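## Task

Move plates B83 and B33 out of plate hotel H1 and into the waste bin WASTE. WASTE has to be standing upright afterwards, and every other plate must be back home in the slot it started in. Anything that stays in place only because the robot is holding it does not count. Finish with the gripper open and the arm moved away.

## Robot and tools

Robot: a single Doosan M1013 six-joint arm carrying a Robotiq 2F-140 two-finger gripper, working in a physics simulation. There is one gripper. The fingers point along the gripper's +z axis and close along its y axis. end_effector_position is the point between the pads when they are closed. Closed fingertips reach about 33 mm past that point and fully open ones about 9 mm. Closing pushes the tips roughly 24 mm further out, so allow that much room above a surface.

Scene frame: the origin is on the table top directly below the arm base. +z points up, and +y is to the left when looking along +x. Results give gripper position in metres, orientation as a wxyz quaternion, and velocities in m/s and rad/s. The reported hand position can drift from the true one, more so at long reach. "Hand target" is the pose the controller is currently driving toward.

Layout: H1 is a hotel with 6 slots, slot 1 at the bottom. Each plate has its ID on a label at the front. A plate is home when it lies flat on its shelf with a short end facing out and is pushed fully against the back stop. A plate released far short of home may tip off. To confirm an ID, lay the plate flat in nest RD with well A1 at the corner marked A1. On a labelled item, well A1 sits at the labelled short end, in the corner away from the labelled long side. Once the scanner's view is clear, the ID shows in the results. WASTE is loose on the table. Release an item only when all of it is inside WASTE, and keep the bin upright. Loose objects or held parts may occasionally be tugged.

execute_actions(actions): a list of actions run in order. Each action is an object that may contain "rows", "steps" and "until". An empty list only returns the state and images.
- rows: 1 to 15 rows. Each row is one control step of 1/30 s and has 9 numbers in [-1, 1], in this order: dx, dy, dz, rx, ry, rz, position, force_limit, speed.
- dx, dy, dz, rx, ry, rz are an offset, not a pose. They are given in the gripper's own axes and measured from the gripper pose at the start of the action. For the first action in a call, that start is the last pose reported. Every row is measured from that same start, not from the row before it. A value of 1.0 means 0.6 m or 180 degrees, and rx, ry, rz together form one rotation vector. The commanded pose is clipped each step to within 70 mm and 16 degrees of the measured pose. If position and orientation cannot both be met, position wins.
- position is an absolute finger setting: +1 is fully open (140 mm), about -0.8 is where the pads meet, and -1 closes until something blocks the fingers. force_limit runs from about 14 N at -1 through 60 N at 0 to 107 N at +1. speed runs from about 30 mm/s at -1 through 140 at 0 to 250 at +1.
- steps: 1 to 450, default 15, and at least one per row. After the last row the arm keeps heading for that row's target and the gripper keeps that row's command, so give long moves enough steps. If the steps run out early, do not rely on the arm finishing the move; send the remainder in the next action.
- until: {"scanner": {"code": value}} or a condition on "reads". A plain string value is matched exactly. Otherwise use [comparison, value] with =, !=, <, <=, >, >=, and numbers always need a comparison. The action stops at the first step where every condition holds. The robot itself is not stopped by this. Any unknown name or out-of-range value causes the whole call to be refused.

Results: object_status is 0 moving, 1 blocked while opening, 2 blocked while closing (the grip is good), 3 at target or pads met (a thin part may still be held). Stopped fingers stay put until the position number changes by at least 0.01, or until the object gives way. To squeeze harder, raise force_limit and switch position between -1 and -0.98. position_measured is in counts, 3 fully open to 230 pads touching, and is not linear. scanner code is the lower-case ID or no_read, and is never wrong. reads counts changes from no_read to an ID. "pose unreachable" means the clearance check changed or blocked the command; the arm then rests until new rows arrive. The base's mount counts as part of the arm for that check.

zoom_image(camera, region): camera is cam_head_left (896x504), cam_head_right (896x504) or cam_wrist (616x616). region is [x0, y0, x1, y1] in image pixels, from the top-left corner, at most 504x504. It returns an enlarged crop of that camera's latest image. Calibration K and T_world_to_cam values are provided and may be off by a few degrees or millimetres.

read_manual(section) returns only licence texts. finished_scene(scene) ends scene 1 or 2 permanently and reports whether the goal was met. Call it only after the final state is settled.

Cautions: joint torque limits are 319 N m for waist and shoulder, 150 for elbow and 42.3 for each wrist joint, and a held load adds to them. An outside force of 144 N, or a torque at its limit, freezes the arm for 10 s and discards the rest of the call. Holding loads heats the motors; a MOTOR HOT warning comes before a braking stop. Accelerate gradually, adding about 0.01 per row (6 mm per step), so held plates do not shake loose. Avoid drops, slams, hard pushes, knocking WASTE over, and anything leaving the table, which ends the scene. The robot holds its last command while you are thinking.

Each tool is called after "Call:" as name([rows], argument=value, ...), one row to a line, values as JSON.

## Session

Call:
execute_actions(actions=[])

Scene clock: 0.00 s.
end_effector_position=(+0.5154, -0.3846, +0.3129) position_measured=3 object_status=3 end_effector_quat_wxyz=(-0.335, +0.351, +0.594, -0.642) end_effector_velocity=(+0.001, +0.001, +0.000) end_effector_angular_velocity=(-0.001, -0.001, +0.002)
Joint positions: [-0.321  0.756  1.588 -1.057  2.09  -0.637]
Joint velocities: [ 0.001 -0.    -0.    -0.    -0.001  0.001]
Hand target: +0.515, -0.385, +0.313; -0.335, +0.351, +0.594, -0.642
scanner: code=no_read reads=0

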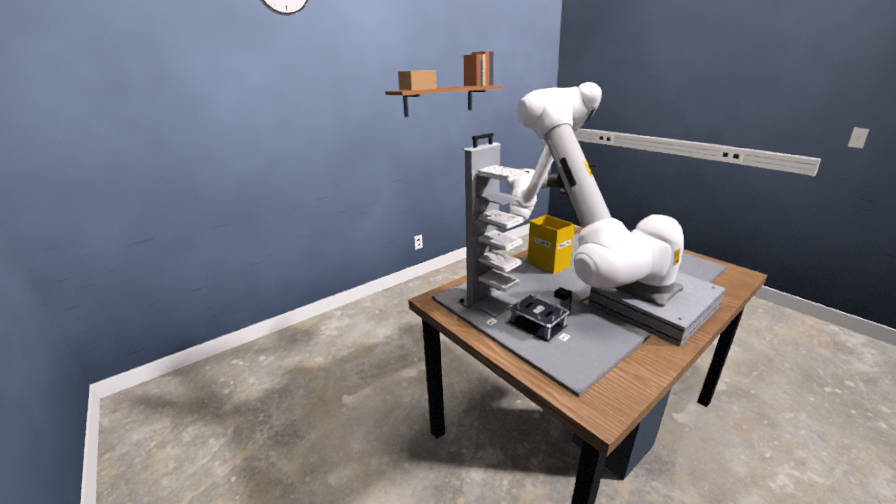

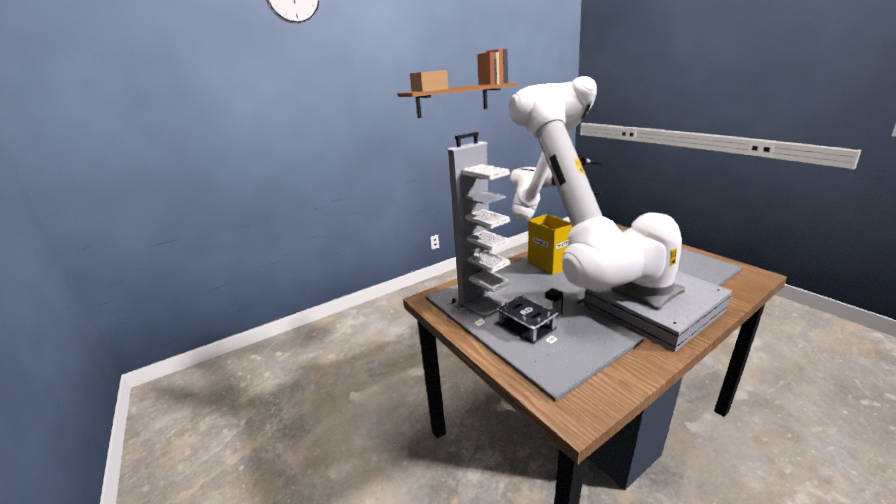

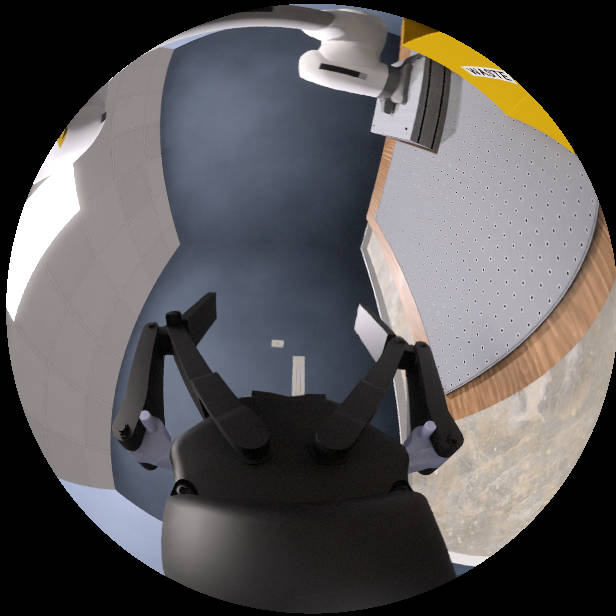

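Call:
zoom_image(camera="cam_head_left", region=[440, 120, 640, 360])

Call:
zoom_image(camera="cam_head_right", region=[420, 120, 620, 360])

Region (440, 120, 640, 360) of cam_head_left's 896x504 image, scaled by 2.100, with more detail than that image has.

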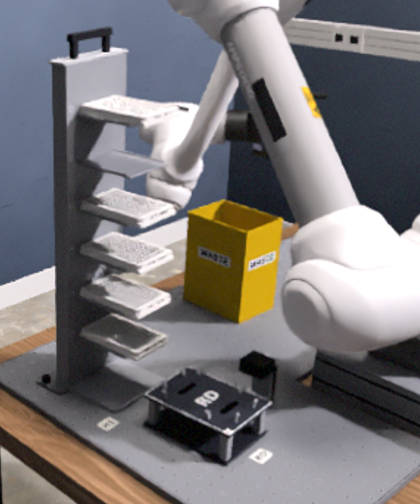

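Region (420, 120, 620, 360) of cam_head_right's 896x504 image, scaled by 2.100, with more detail than that image has.

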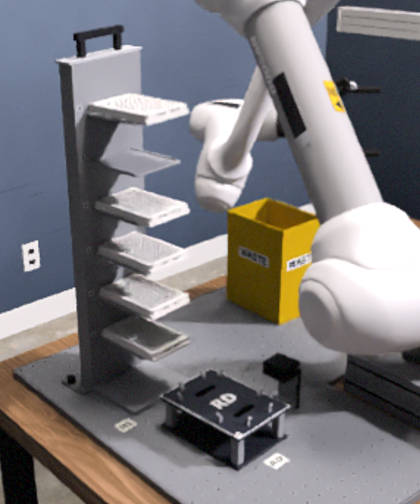

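Call:
execute_actions([
  {"rows":[[0.258,-0.335,-0.125,-0.5,0,0,1,0,0]],"steps":120},
])

Scene clock: 21.10 s.
end_effector_position=(+0.4992, -0.2003, +0.5013) position_measured=3 object_status=3 end_effector_quat_wxyz=(+0.010, +0.485, +0.874, -0.033) end_effector_velocity=(+0.001, -0.000, -0.000) end_effector_angular_velocity=(-0.000, +0.000, +0.000)
Joint positions: [-0.442 -0.032  1.641 -0.053  1.525 -0.979]
Joint velocities: [-0.     0.001 -0.    -0.    -0.001 -0.001]
Hand target: +0.499, -0.200, +0.501; +0.010, +0.485, +0.874, -0.033
Off the commanded pose: 0.001 m, 0 deg.
scanner: code=no_read reads=0
camera_calibration (this result's frames):
cam_wrist: T_world_to_cam=[[0.796164, 0.599752, 0.080132, -0.340573], [0.529019, -0.754233, 0.388936, -0.602694], [0.293703, -0.267266, -0.917773, 0.440711], [0, 0, 0, 1]] pos_world=[0.46055, -0.132525, 0.666172]

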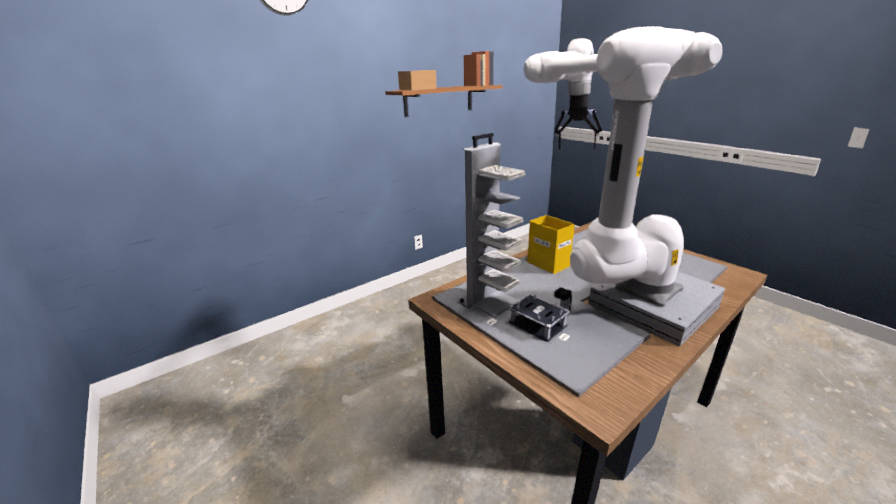

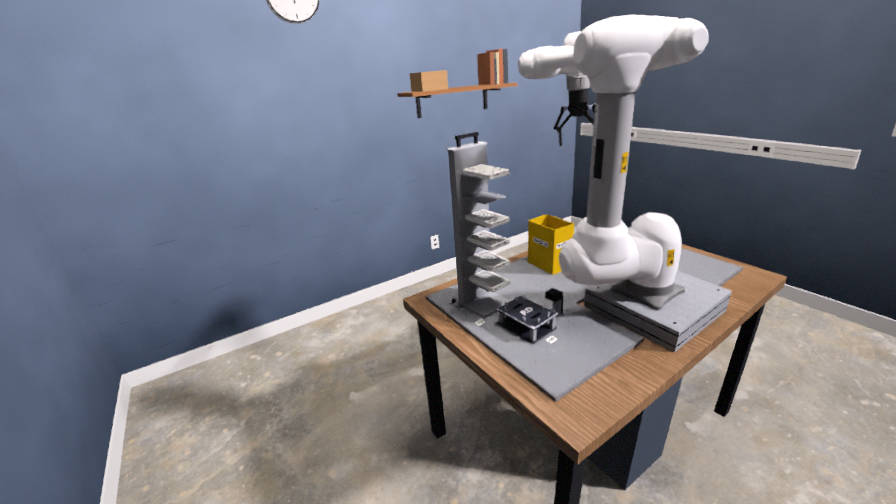

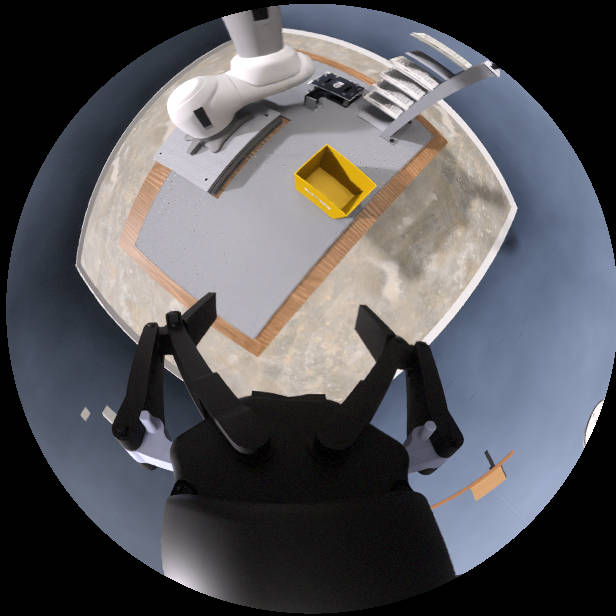

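Call:
execute_actions([
  {"rows":[[0.96,0.01,-0.13,0,0,0.678,1,0,0]],"steps":150},
  {"rows":[[-0.05,-0.15,0.1,0,0.36,0,1,0,0]],"steps":100},
])

Scene clock: 33.70 s.
end_effector_position=(+0.1708, +0.3806, +0.4839) position_measured=3 object_status=3 end_effector_quat_wxyz=(+0.030, +0.847, +0.017, +0.530) end_effector_velocity=(+0.000, -0.000, -0.000) end_effector_angular_velocity=(+0.000, +0.001, -0.001)
Joint positions: [ 1.788 -0.194  2.138 -1.054  1.629  3.535]
Joint velocities: [-0.001 -0.    -0.     0.001  0.     0.   ]
Hand target: +0.171, +0.381, +0.484; +0.030, +0.847, +0.017, +0.530
Off the commanded pose: 0.001 m, 0 deg.
scanner: code=no_read reads=0
camera_calibration (this result's frames):
cam_wrist: T_world_to_cam=[[-0.0851817, -0.976274, 0.199079, 0.266649], [-0.719533, -0.0779367, -0.690072, 0.493907], [0.689215, -0.202025, -0.695822, 0.476619], [0, 0, 0, 1]] pos_world=[0.0496027, 0.395105, 0.61939]

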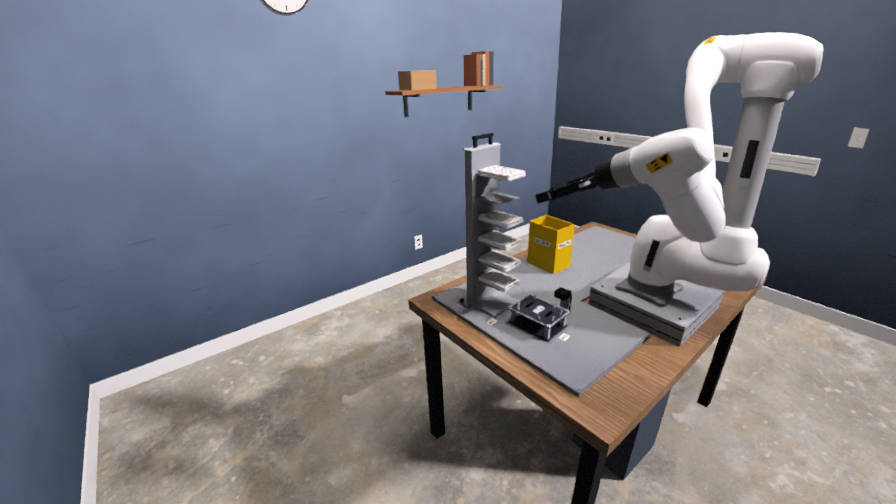

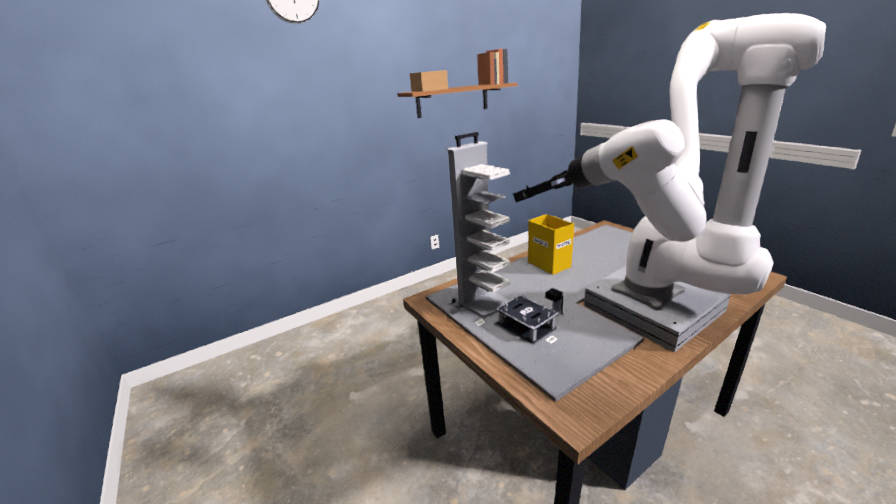

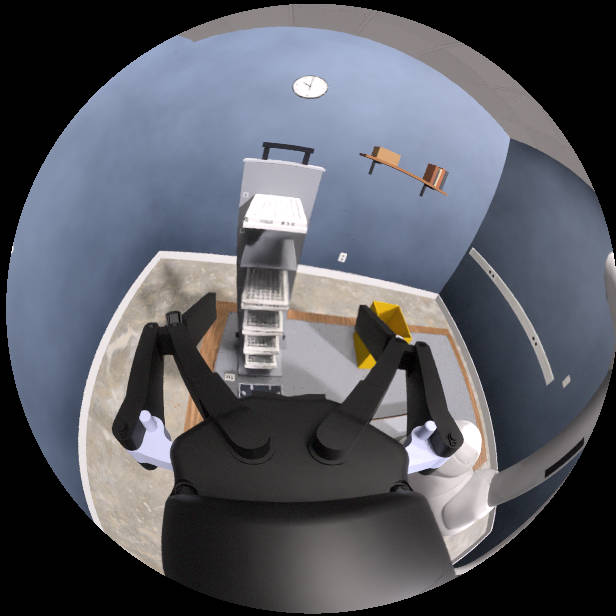

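Call:
zoom_image(camera="cam_wrist", region=[210, 180, 340, 400])

Region (210, 180, 340, 400) of cam_wrist's 616x616 image, scaled by 2.291, with more detail than that image has; it fills the left 298 columns of this view, and the rest is white.

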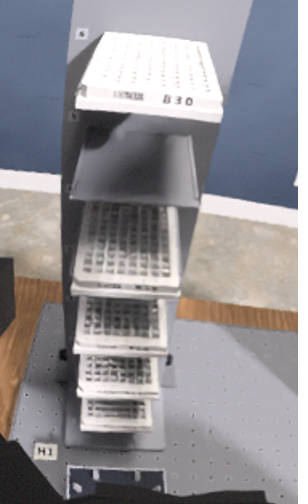

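Call:
execute_actions([
  {"rows":[[-0.232,-0.02,0.168,0.0105,0.06,0.0195,1,0,0]],"steps":60},
])

Call:
zoom_image(camera="cam_wrist", region=[190, 170, 370, 400])

Scene clock: 41.93 s.
end_effector_position=(+0.2006, +0.3812, +0.3145) position_measured=3 object_status=3 end_effector_quat_wxyz=(-0.003, +0.794, +0.002, +0.608) end_effector_velocity=(+0.000, -0.000, -0.000) end_effector_angular_velocity=(-0.000, +0.000, -0.001)
Joint positions: [ 1.775  0.077  2.404 -1.244  1.487  4.086]
Joint velocities: [-0.001  0.    -0.     0.001 -0.     0.   ]
Hand target: +0.201, +0.381, +0.314; -0.003, +0.794, +0.002, +0.608
Off the commanded pose: 0.000 m, 0 deg.
scanner: code=no_read reads=0
camera_calibration (this result's frames):
cam_wrist: T_world_to_cam=[[-0.0986845, -0.98866, 0.113193, 0.337985], [-0.576044, -0.0359983, -0.816625, 0.393496], [0.81144, -0.145793, -0.56596, 0.251554], [0, 0, 0, 1]] pos_world=[0.0559043, 0.384992, 0.425451]

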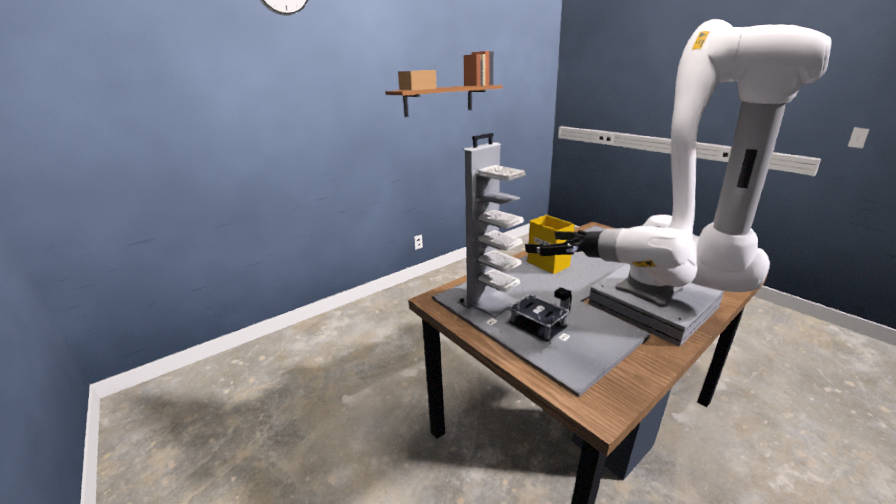

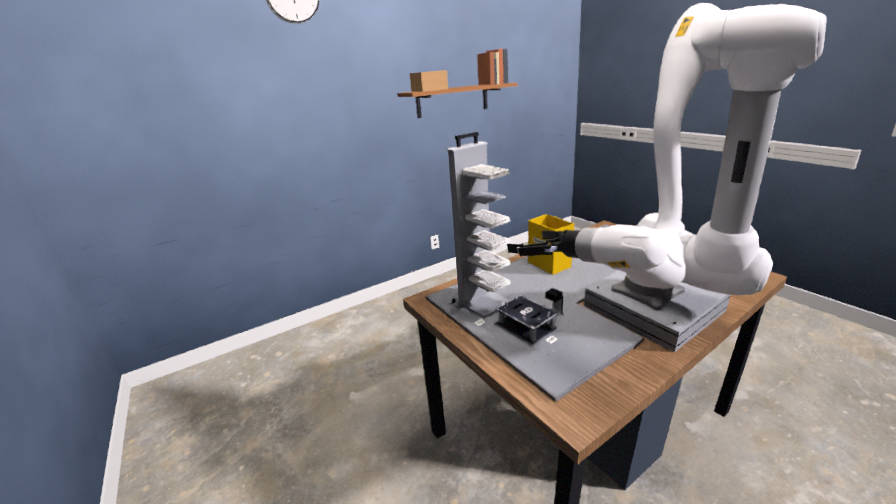

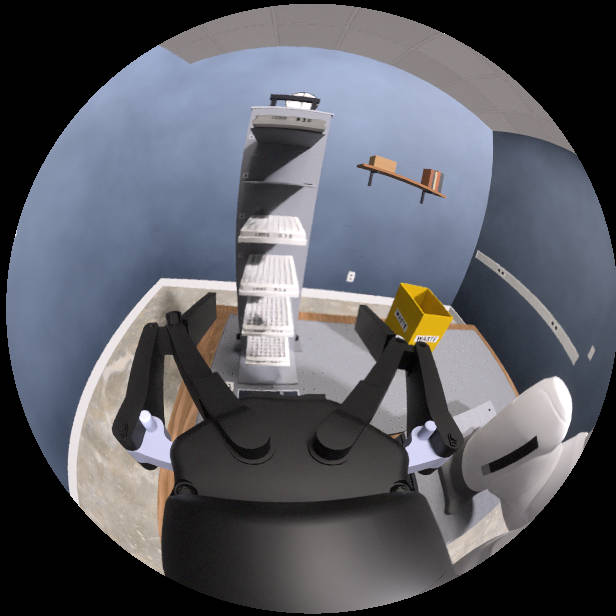

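Region (190, 170, 370, 400) of cam_wrist's 616x616 image, scaled by 2.191, with more detail than that image has; it fills the left 394 columns of this view, and the rest is white.

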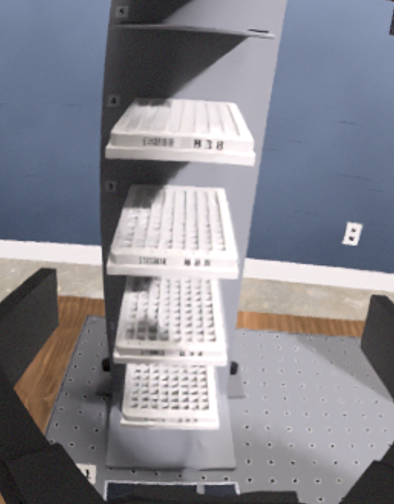

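Call:
execute_actions([
  {"rows":[[-0.164,-0.037,0.096,0,0,0,1,0,0]],"steps":45},
])

Call:
zoom_image(camera="cam_wrist", region=[200, 190, 380, 400])

Scene clock: 50.30 s.
end_effector_position=(+0.2303, +0.4039, +0.2046) position_measured=3 object_status=3 end_effector_quat_wxyz=(-0.003, +0.794, +0.003, +0.608) end_effector_velocity=(-0.000, -0.000, +0.000) end_effector_angular_velocity=(-0.001, -0.000, +0.000)
Joint positions: [ 1.691  0.329  2.435 -1.356  1.371  4.35 ]
Joint velocities: [ 0.    -0.     0.     0.     0.    -0.001]
Hand target: +0.230, +0.404, +0.205; -0.003, +0.794, +0.003, +0.608
Off the commanded pose: 0.000 m, 0 deg.
scanner: code=no_read reads=0
camera_calibration (this result's frames):
cam_wrist: T_world_to_cam=[[-0.098314, -0.98871, 0.113081, 0.375747], [-0.575864, -0.0361509, -0.816746, 0.32173], [0.811613, -0.145417, -0.565808, 0.168368], [0, 0, 0, 1]] pos_world=[0.0855643, 0.40762, 0.315546]

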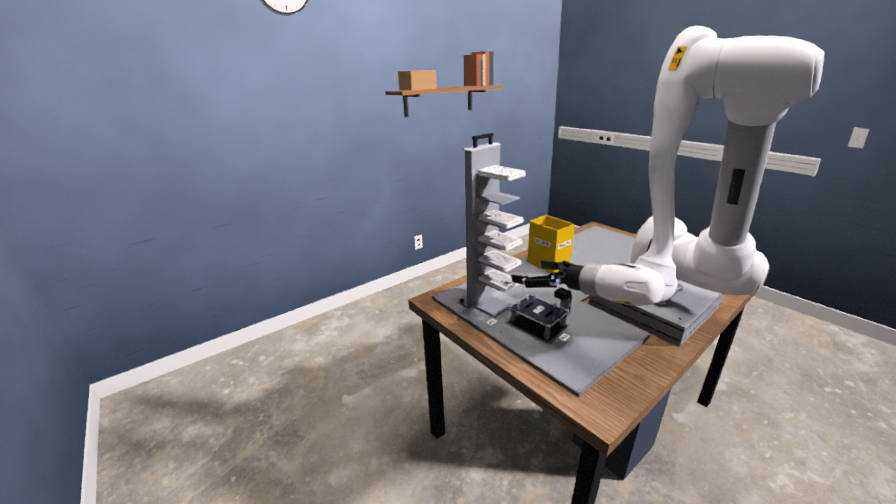

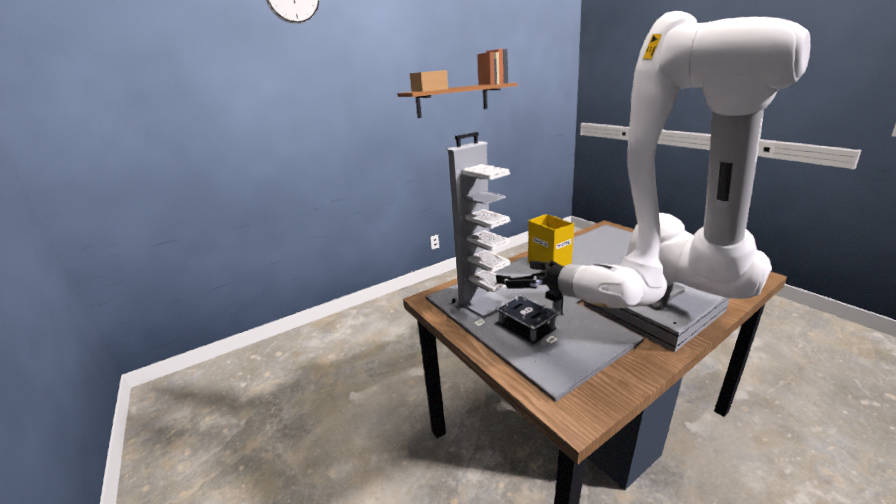

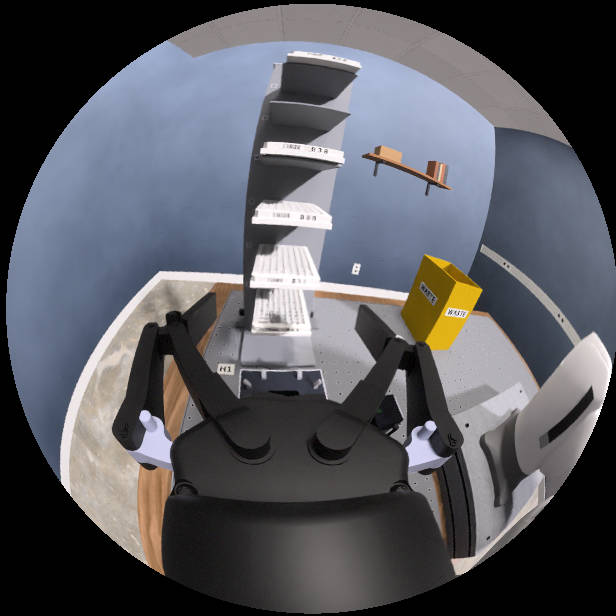

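Region (200, 190, 380, 400) of cam_wrist's 616x616 image, scaled by 2.400, with more detail than that image has; it fills the left 432 columns of this view, and the rest is white.

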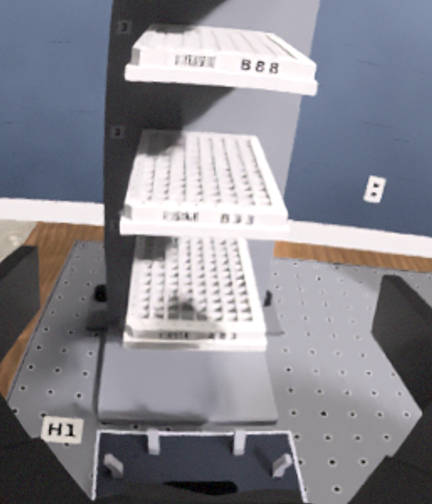

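Call:
execute_actions([
  {"rows":[[0.03,0,0.13,0,0,0,0.7,0,0]],"steps":40},
])

Call:
zoom_image(camera="cam_wrist", region=[160, 200, 420, 420])

Call:
zoom_image(camera="cam_head_left", region=[460, 200, 620, 340])

Scene clock: 56.43 s.
end_effector_position=(+0.3102, +0.4046, +0.2016) position_measured=41 object_status=3 end_effector_quat_wxyz=(-0.003, +0.794, +0.003, +0.608) end_effector_velocity=(+0.000, -0.000, +0.000) end_effector_angular_velocity=(-0.002, -0.000, +0.001)
Joint positions: [ 1.492  0.328  2.453 -1.543  1.298  4.358]
Joint velocities: [-0.    -0.001  0.    -0.     0.    -0.002]
Hand target: +0.310, +0.405, +0.202; -0.003, +0.794, +0.003, +0.608
Off the commanded pose: 0.000 m, 0 deg.
scanner: code=no_read reads=0
camera_calibration (this result's frames):
cam_wrist: T_world_to_cam=[[-0.0983097, -0.988711, 0.113077, 0.384586], [-0.575784, -0.0361647, -0.816802, 0.365346], [0.81167, -0.145407, -0.565728, 0.101862], [0, 0, 0, 1]] pos_world=[0.165491, 0.408269, 0.312553]

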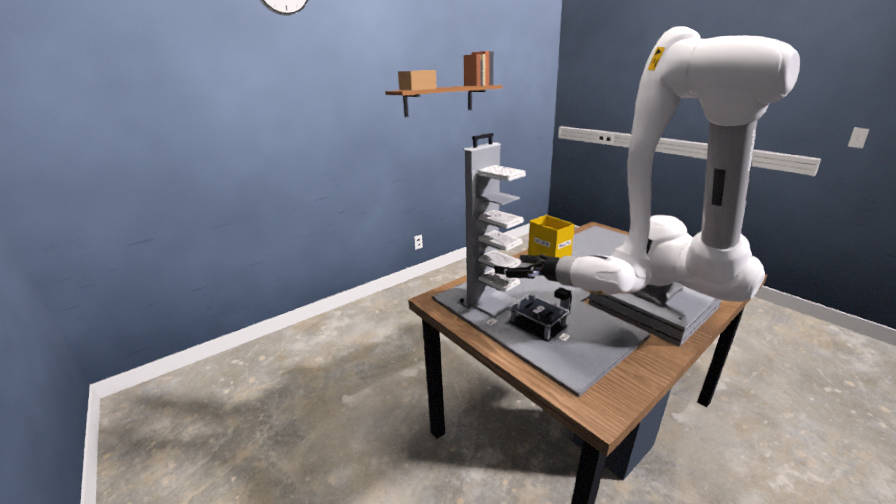

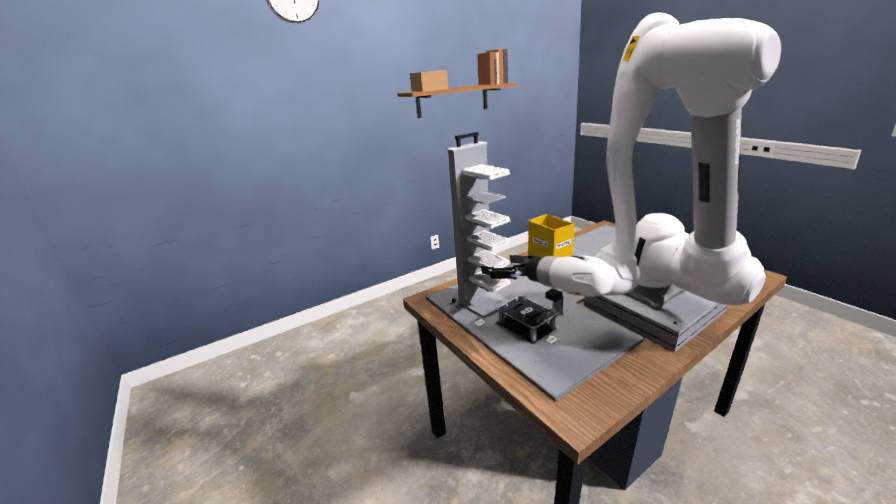

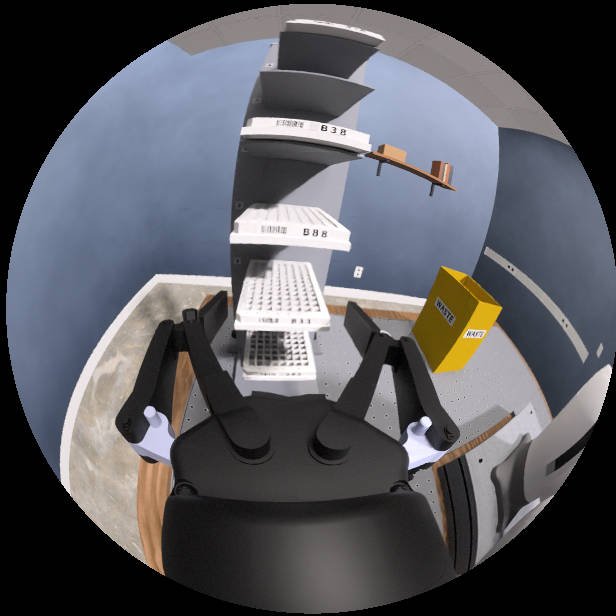

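Region (160, 200, 420, 420) of cam_wrist's 616x616 image, scaled by 1.938, with more detail than that image has; it fills the top 426 rows of this view, and the rest is white.

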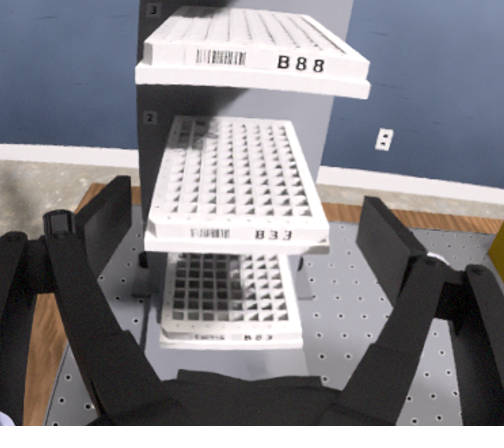

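Region (460, 200, 620, 340) of cam_head_left's 896x504 image, scaled by 3.150, with more detail than that image has; it fills the top 441 rows of this view, and the rest is white.

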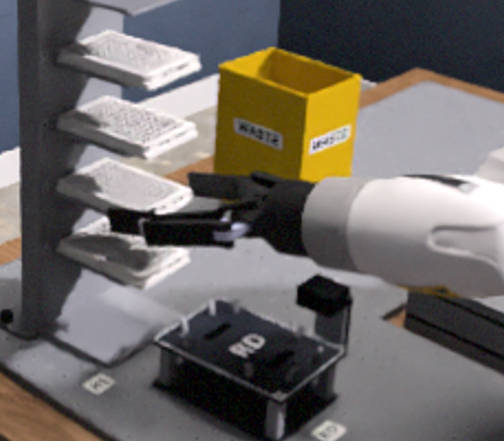

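Call:
execute_actions([
  {"rows":[[0.013,-0.005,0.048,0,0,0,0.7,0,0]],"steps":25},
  {"rows":[[0,0,0,0,0,0,-1,-0.2,-0.5]],"steps":25},
  {"rows":[[0.006,0,-0.002,0,0,0,-1,-0.2,-0.5]],"steps":12},
  {"rows":[[-0.005,0,-0.02,0,0,0,-1,-0.2,-0.5],[-0.01,0,-0.04,0,0,0,-1,-0.2,-0.5],[-0.015,0,-0.06,0,0,0,-1,-0.2,-0.5],[-0.02,0,-0.08,0,0,0,-1,-0.2,-0.5],[-0.068,0,-0.26,0,0,0,-1,-0.2,-0.5]],"steps":45},
])

Scene clock: 63.00 s.
end_effector_position=(+0.1786, +0.4065, +0.2068) position_measured=105 object_status=2 end_effector_quat_wxyz=(-0.003, +0.794, +0.003, +0.608) end_effector_velocity=(+0.001, -0.000, -0.000) end_effector_angular_velocity=(-0.001, -0.000, -0.002)
Joint positions: [ 1.812  0.34   2.404 -1.242  1.421  4.342]
Joint velocities: [-0.002  0.001 -0.     0.    -0.    -0.001]
Hand target: +0.179, +0.407, +0.207; -0.003, +0.794, +0.003, +0.608
Off the commanded pose: 0.000 m, 0 deg.
scanner: code=no_read reads=0
camera_calibration (this result's frames):
cam_wrist: T_world_to_cam=[[-0.0982072, -0.98872, 0.113082, 0.373002], [-0.575905, -0.036206, -0.816714, 0.29385], [0.811596, -0.145332, -0.565854, 0.211885], [0, 0, 0, 1]] pos_world=[0.0338965, 0.410228, 0.317707]

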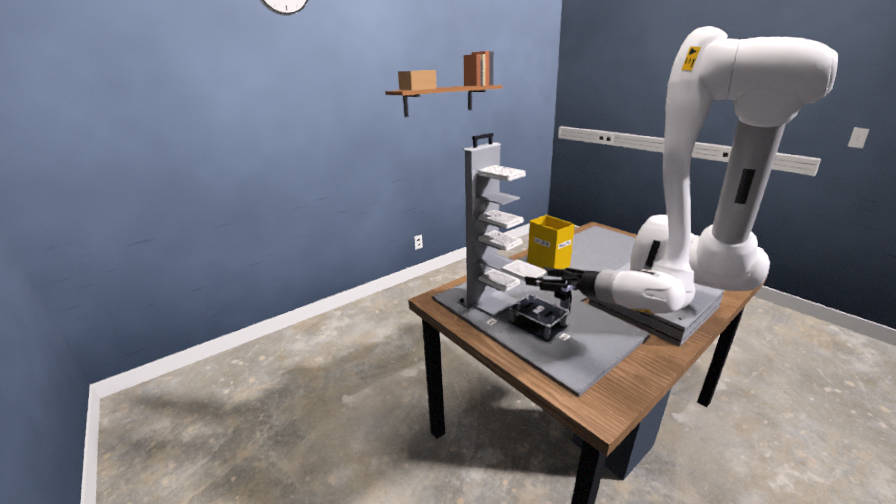

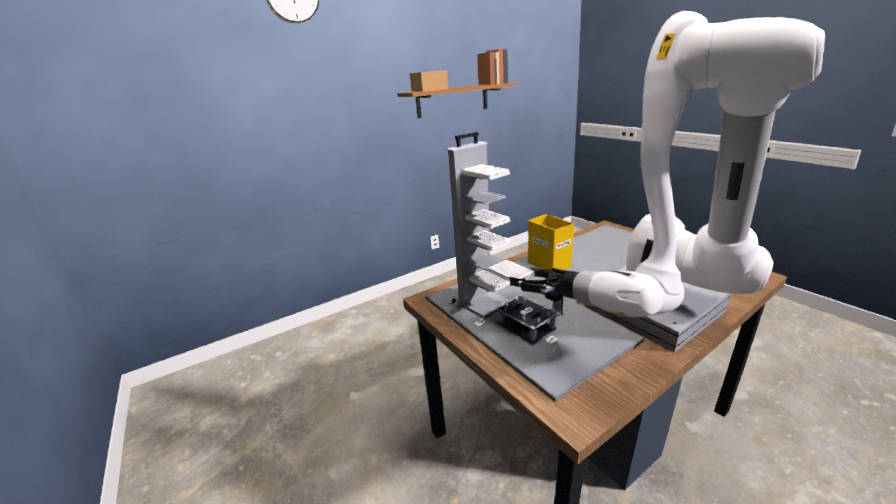

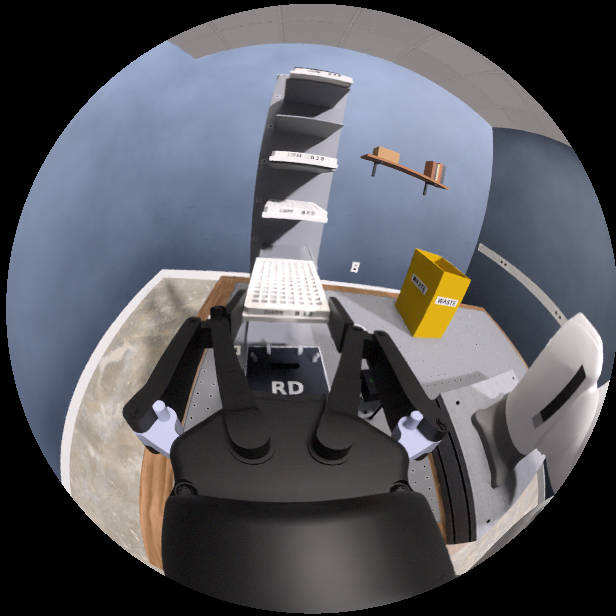

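Call:
execute_actions([
  {"rows":[[0.03,0,-0.01,0,0,0,-1,-0.2,-0.5],[0.06,0,-0.02,0,0,0,-1,-0.2,-0.5],[0.43,0.1,-0.117,0,-0.1,0,-1,-0.2,-0.5]],"steps":45},
  {"rows":[[0,0.17,0,0,-0.317,0,-1,-0.2,-0.5]],"steps":60},
  {"rows":[[0.48,0.37,0.05,0,0,-0.5,-1,-0.2,-0.5]],"steps":90},
])

Scene clock: 73.70 s.
end_effector_position=(+0.4681, +0.0252, +0.4423) position_measured=105 object_status=2 end_effector_quat_wxyz=(-0.002, +0.704, +0.710, -0.002) end_effector_velocity=(-0.000, +0.001, +0.000) end_effector_angular_velocity=(+0.001, -0.000, -0.001)
Joint positions: [-0.063 -0.136  1.835  0.017  1.451 -0.055]
Joint velocities: [ 0.001 -0.001 -0.     0.001  0.     0.001]
Hand target: +0.468, +0.025, +0.442; -0.002, +0.704, +0.710, -0.002
Off the commanded pose: 0.001 m, 0 deg.
scanner: code=no_read reads=0
camera_calibration (this result's frames):
cam_wrist: T_world_to_cam=[[0.98774, 0.0905579, 0.12716, -0.543996], [0.0417712, -0.938166, 0.343656, -0.140566], [0.150418, -0.334131, -0.930447, 0.530301], [0, 0, 0, 1]] pos_world=[0.463432, 0.0945785, 0.610897]

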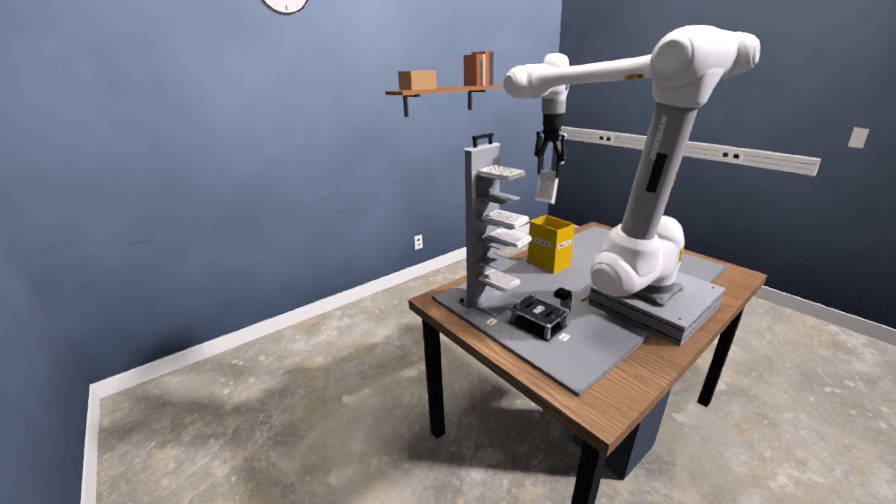

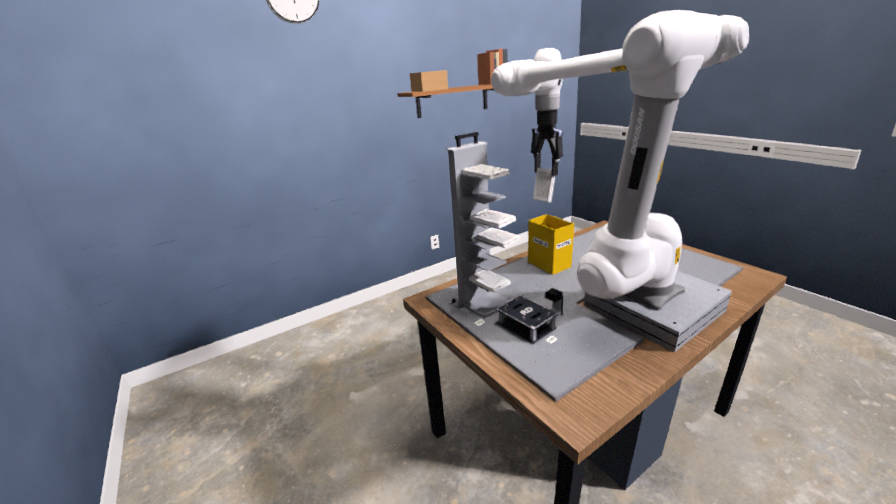

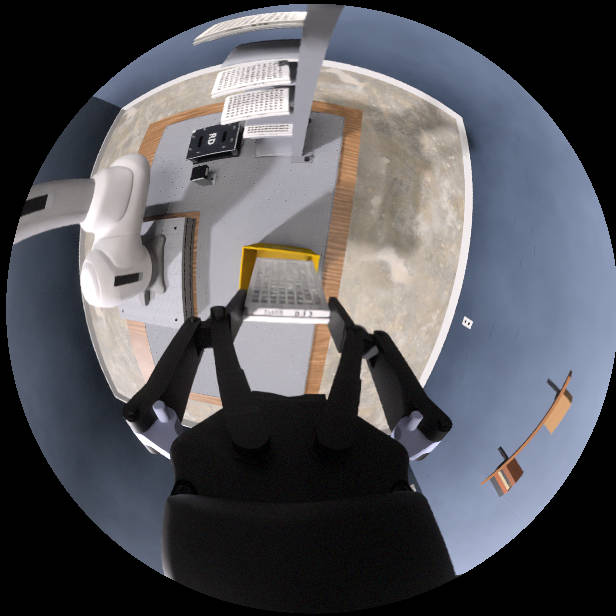

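Call:
execute_actions([
  {"rows":[[-0.015,-0.02,0.04,0,0,0,-1,-0.2,-0.5],[-0.015,-0.02,0.08,0,0,0,-1,-0.2,-0.5],[-0.015,-0.02,0.33,0,0,0,-1,-0.2,-0.5]],"steps":45},
])

Call:
zoom_image(camera="cam_head_left", region=[450, 140, 620, 310])

Scene clock: 83.77 s.
end_effector_position=(+0.4556, +0.0162, +0.2444) position_measured=105 object_status=2 end_effector_quat_wxyz=(-0.002, +0.704, +0.710, -0.002) end_effector_velocity=(+0.000, +0.000, -0.001) end_effector_angular_velocity=(+0.000, +0.002, -0.001)
Joint positions: [-0.077 -0.049  2.132  0.019  1.066 -0.076]
Joint velocities: [ 0.     0.002  0.     0.    -0.     0.001]
Hand target: +0.456, +0.016, +0.244; -0.002, +0.704, +0.710, -0.002
Off the commanded pose: 0.000 m, 0 deg.
scanner: code=no_read reads=0
camera_calibration (this result's frames):
cam_wrist: T_world_to_cam=[[0.987742, 0.0905143, 0.127173, -0.505625], [0.0417407, -0.938202, 0.343562, -0.0804253], [0.150411, -0.334042, -0.93048, 0.345017], [0, 0, 0, 1]] pos_world=[0.45089, 0.0855613, 0.412964]

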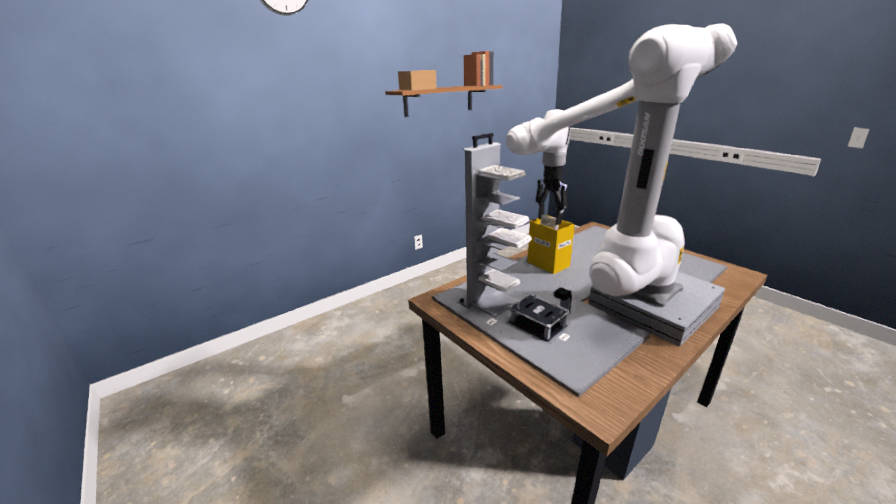

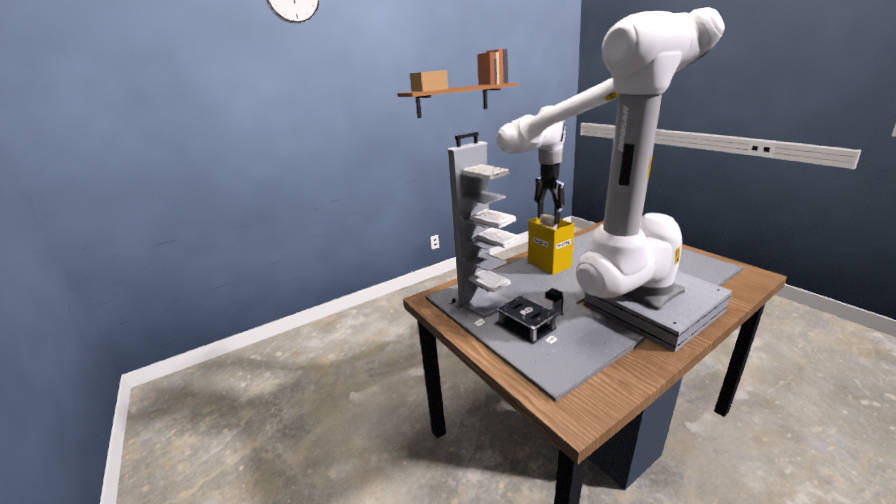

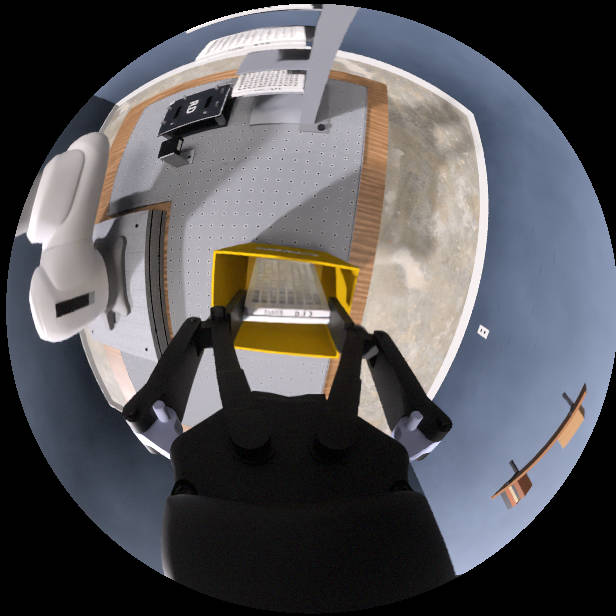

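Region (450, 140, 620, 310) of cam_head_left's 896x504 image, scaled by 2.965, with more detail than that image has.

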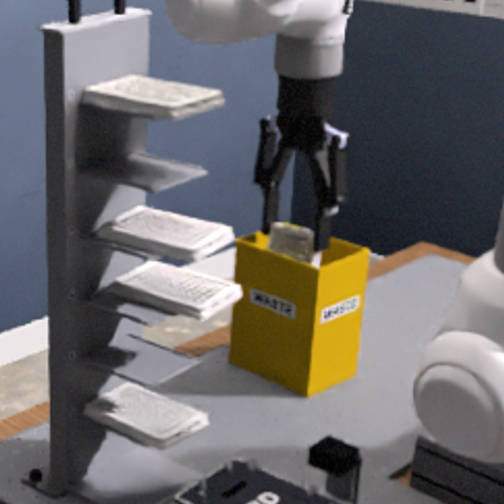

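Call:
execute_actions([
  {"rows":[[0,-0.012,0.095,0,0,0.03,-1,-0.2,-0.5]],"steps":30},
])

Call:
zoom_image(camera="cam_head_left", region=[490, 160, 610, 280])

Scene clock: 87.53 s.
end_effector_position=(+0.4482, +0.0161, +0.1874) position_measured=105 object_status=2 end_effector_quat_wxyz=(-0.002, +0.737, +0.676, -0.002) end_effector_velocity=(+0.000, -0.001, +0.001) end_effector_angular_velocity=(-0.000, -0.002, -0.000)
Joint positions: [-0.076 -0.001  2.207  0.021  0.943  0.016]
Joint velocities: [-0.001 -0.002  0.    -0.    -0.    -0.001]
Hand target: +0.448, +0.016, +0.187; -0.002, +0.737, +0.676, -0.002
Off the commanded pose: 0.000 m, 0 deg.
scanner: code=no_read reads=0
camera_calibration (this result's frames):
cam_wrist: T_world_to_cam=[[0.991884, -0.00276844, 0.127112, -0.491433], [-0.046698, -0.937819, 0.34397, -0.0210156], [0.118256, -0.347114, -0.930337, 0.307711], [0, 0, 0, 1]] pos_world=[0.450075, 0.0857415, 0.355971]

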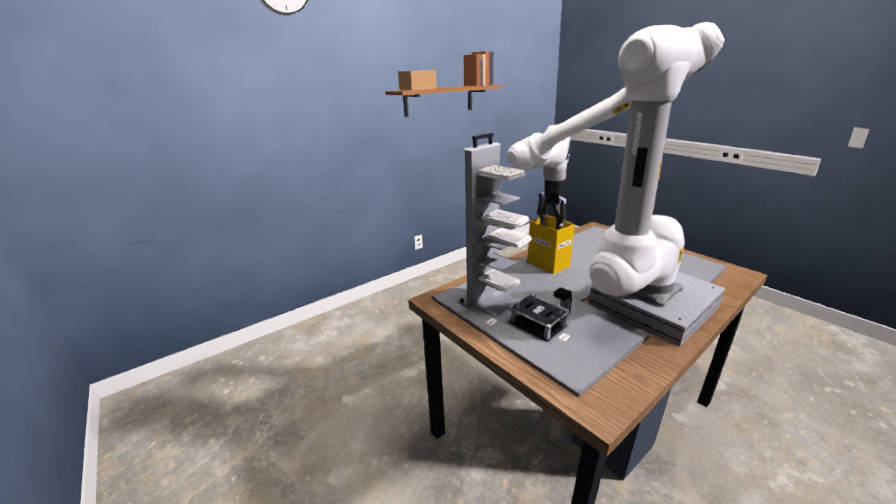

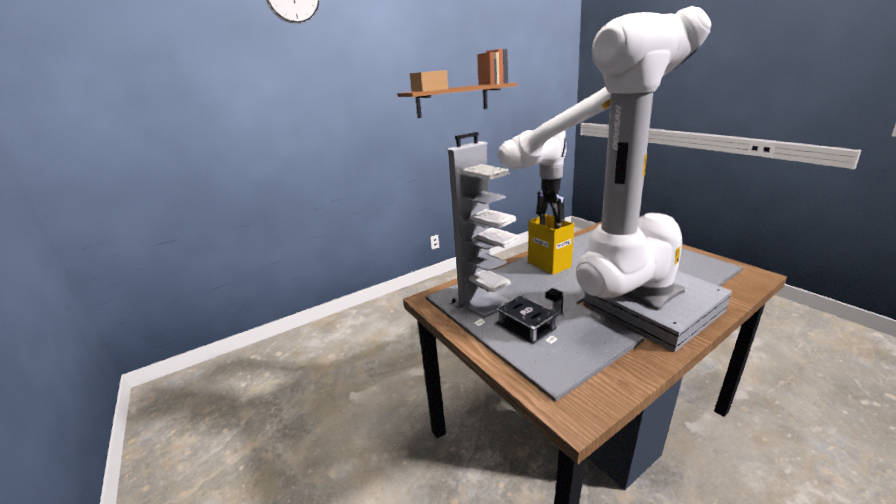

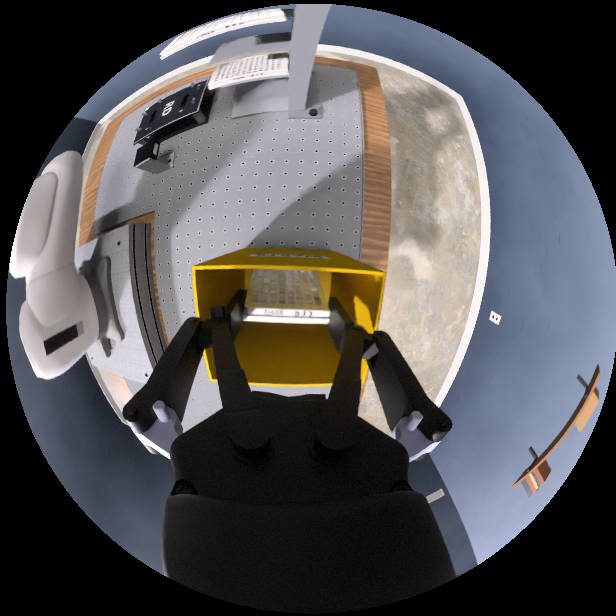

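Region (490, 160, 610, 280) of cam_head_left's 896x504 image, scaled by 4.200, with more detail than that image has.

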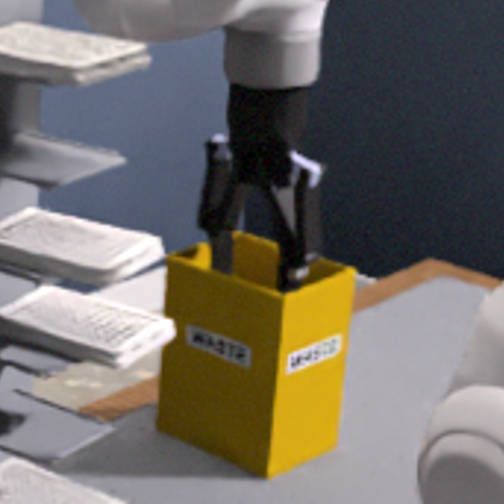

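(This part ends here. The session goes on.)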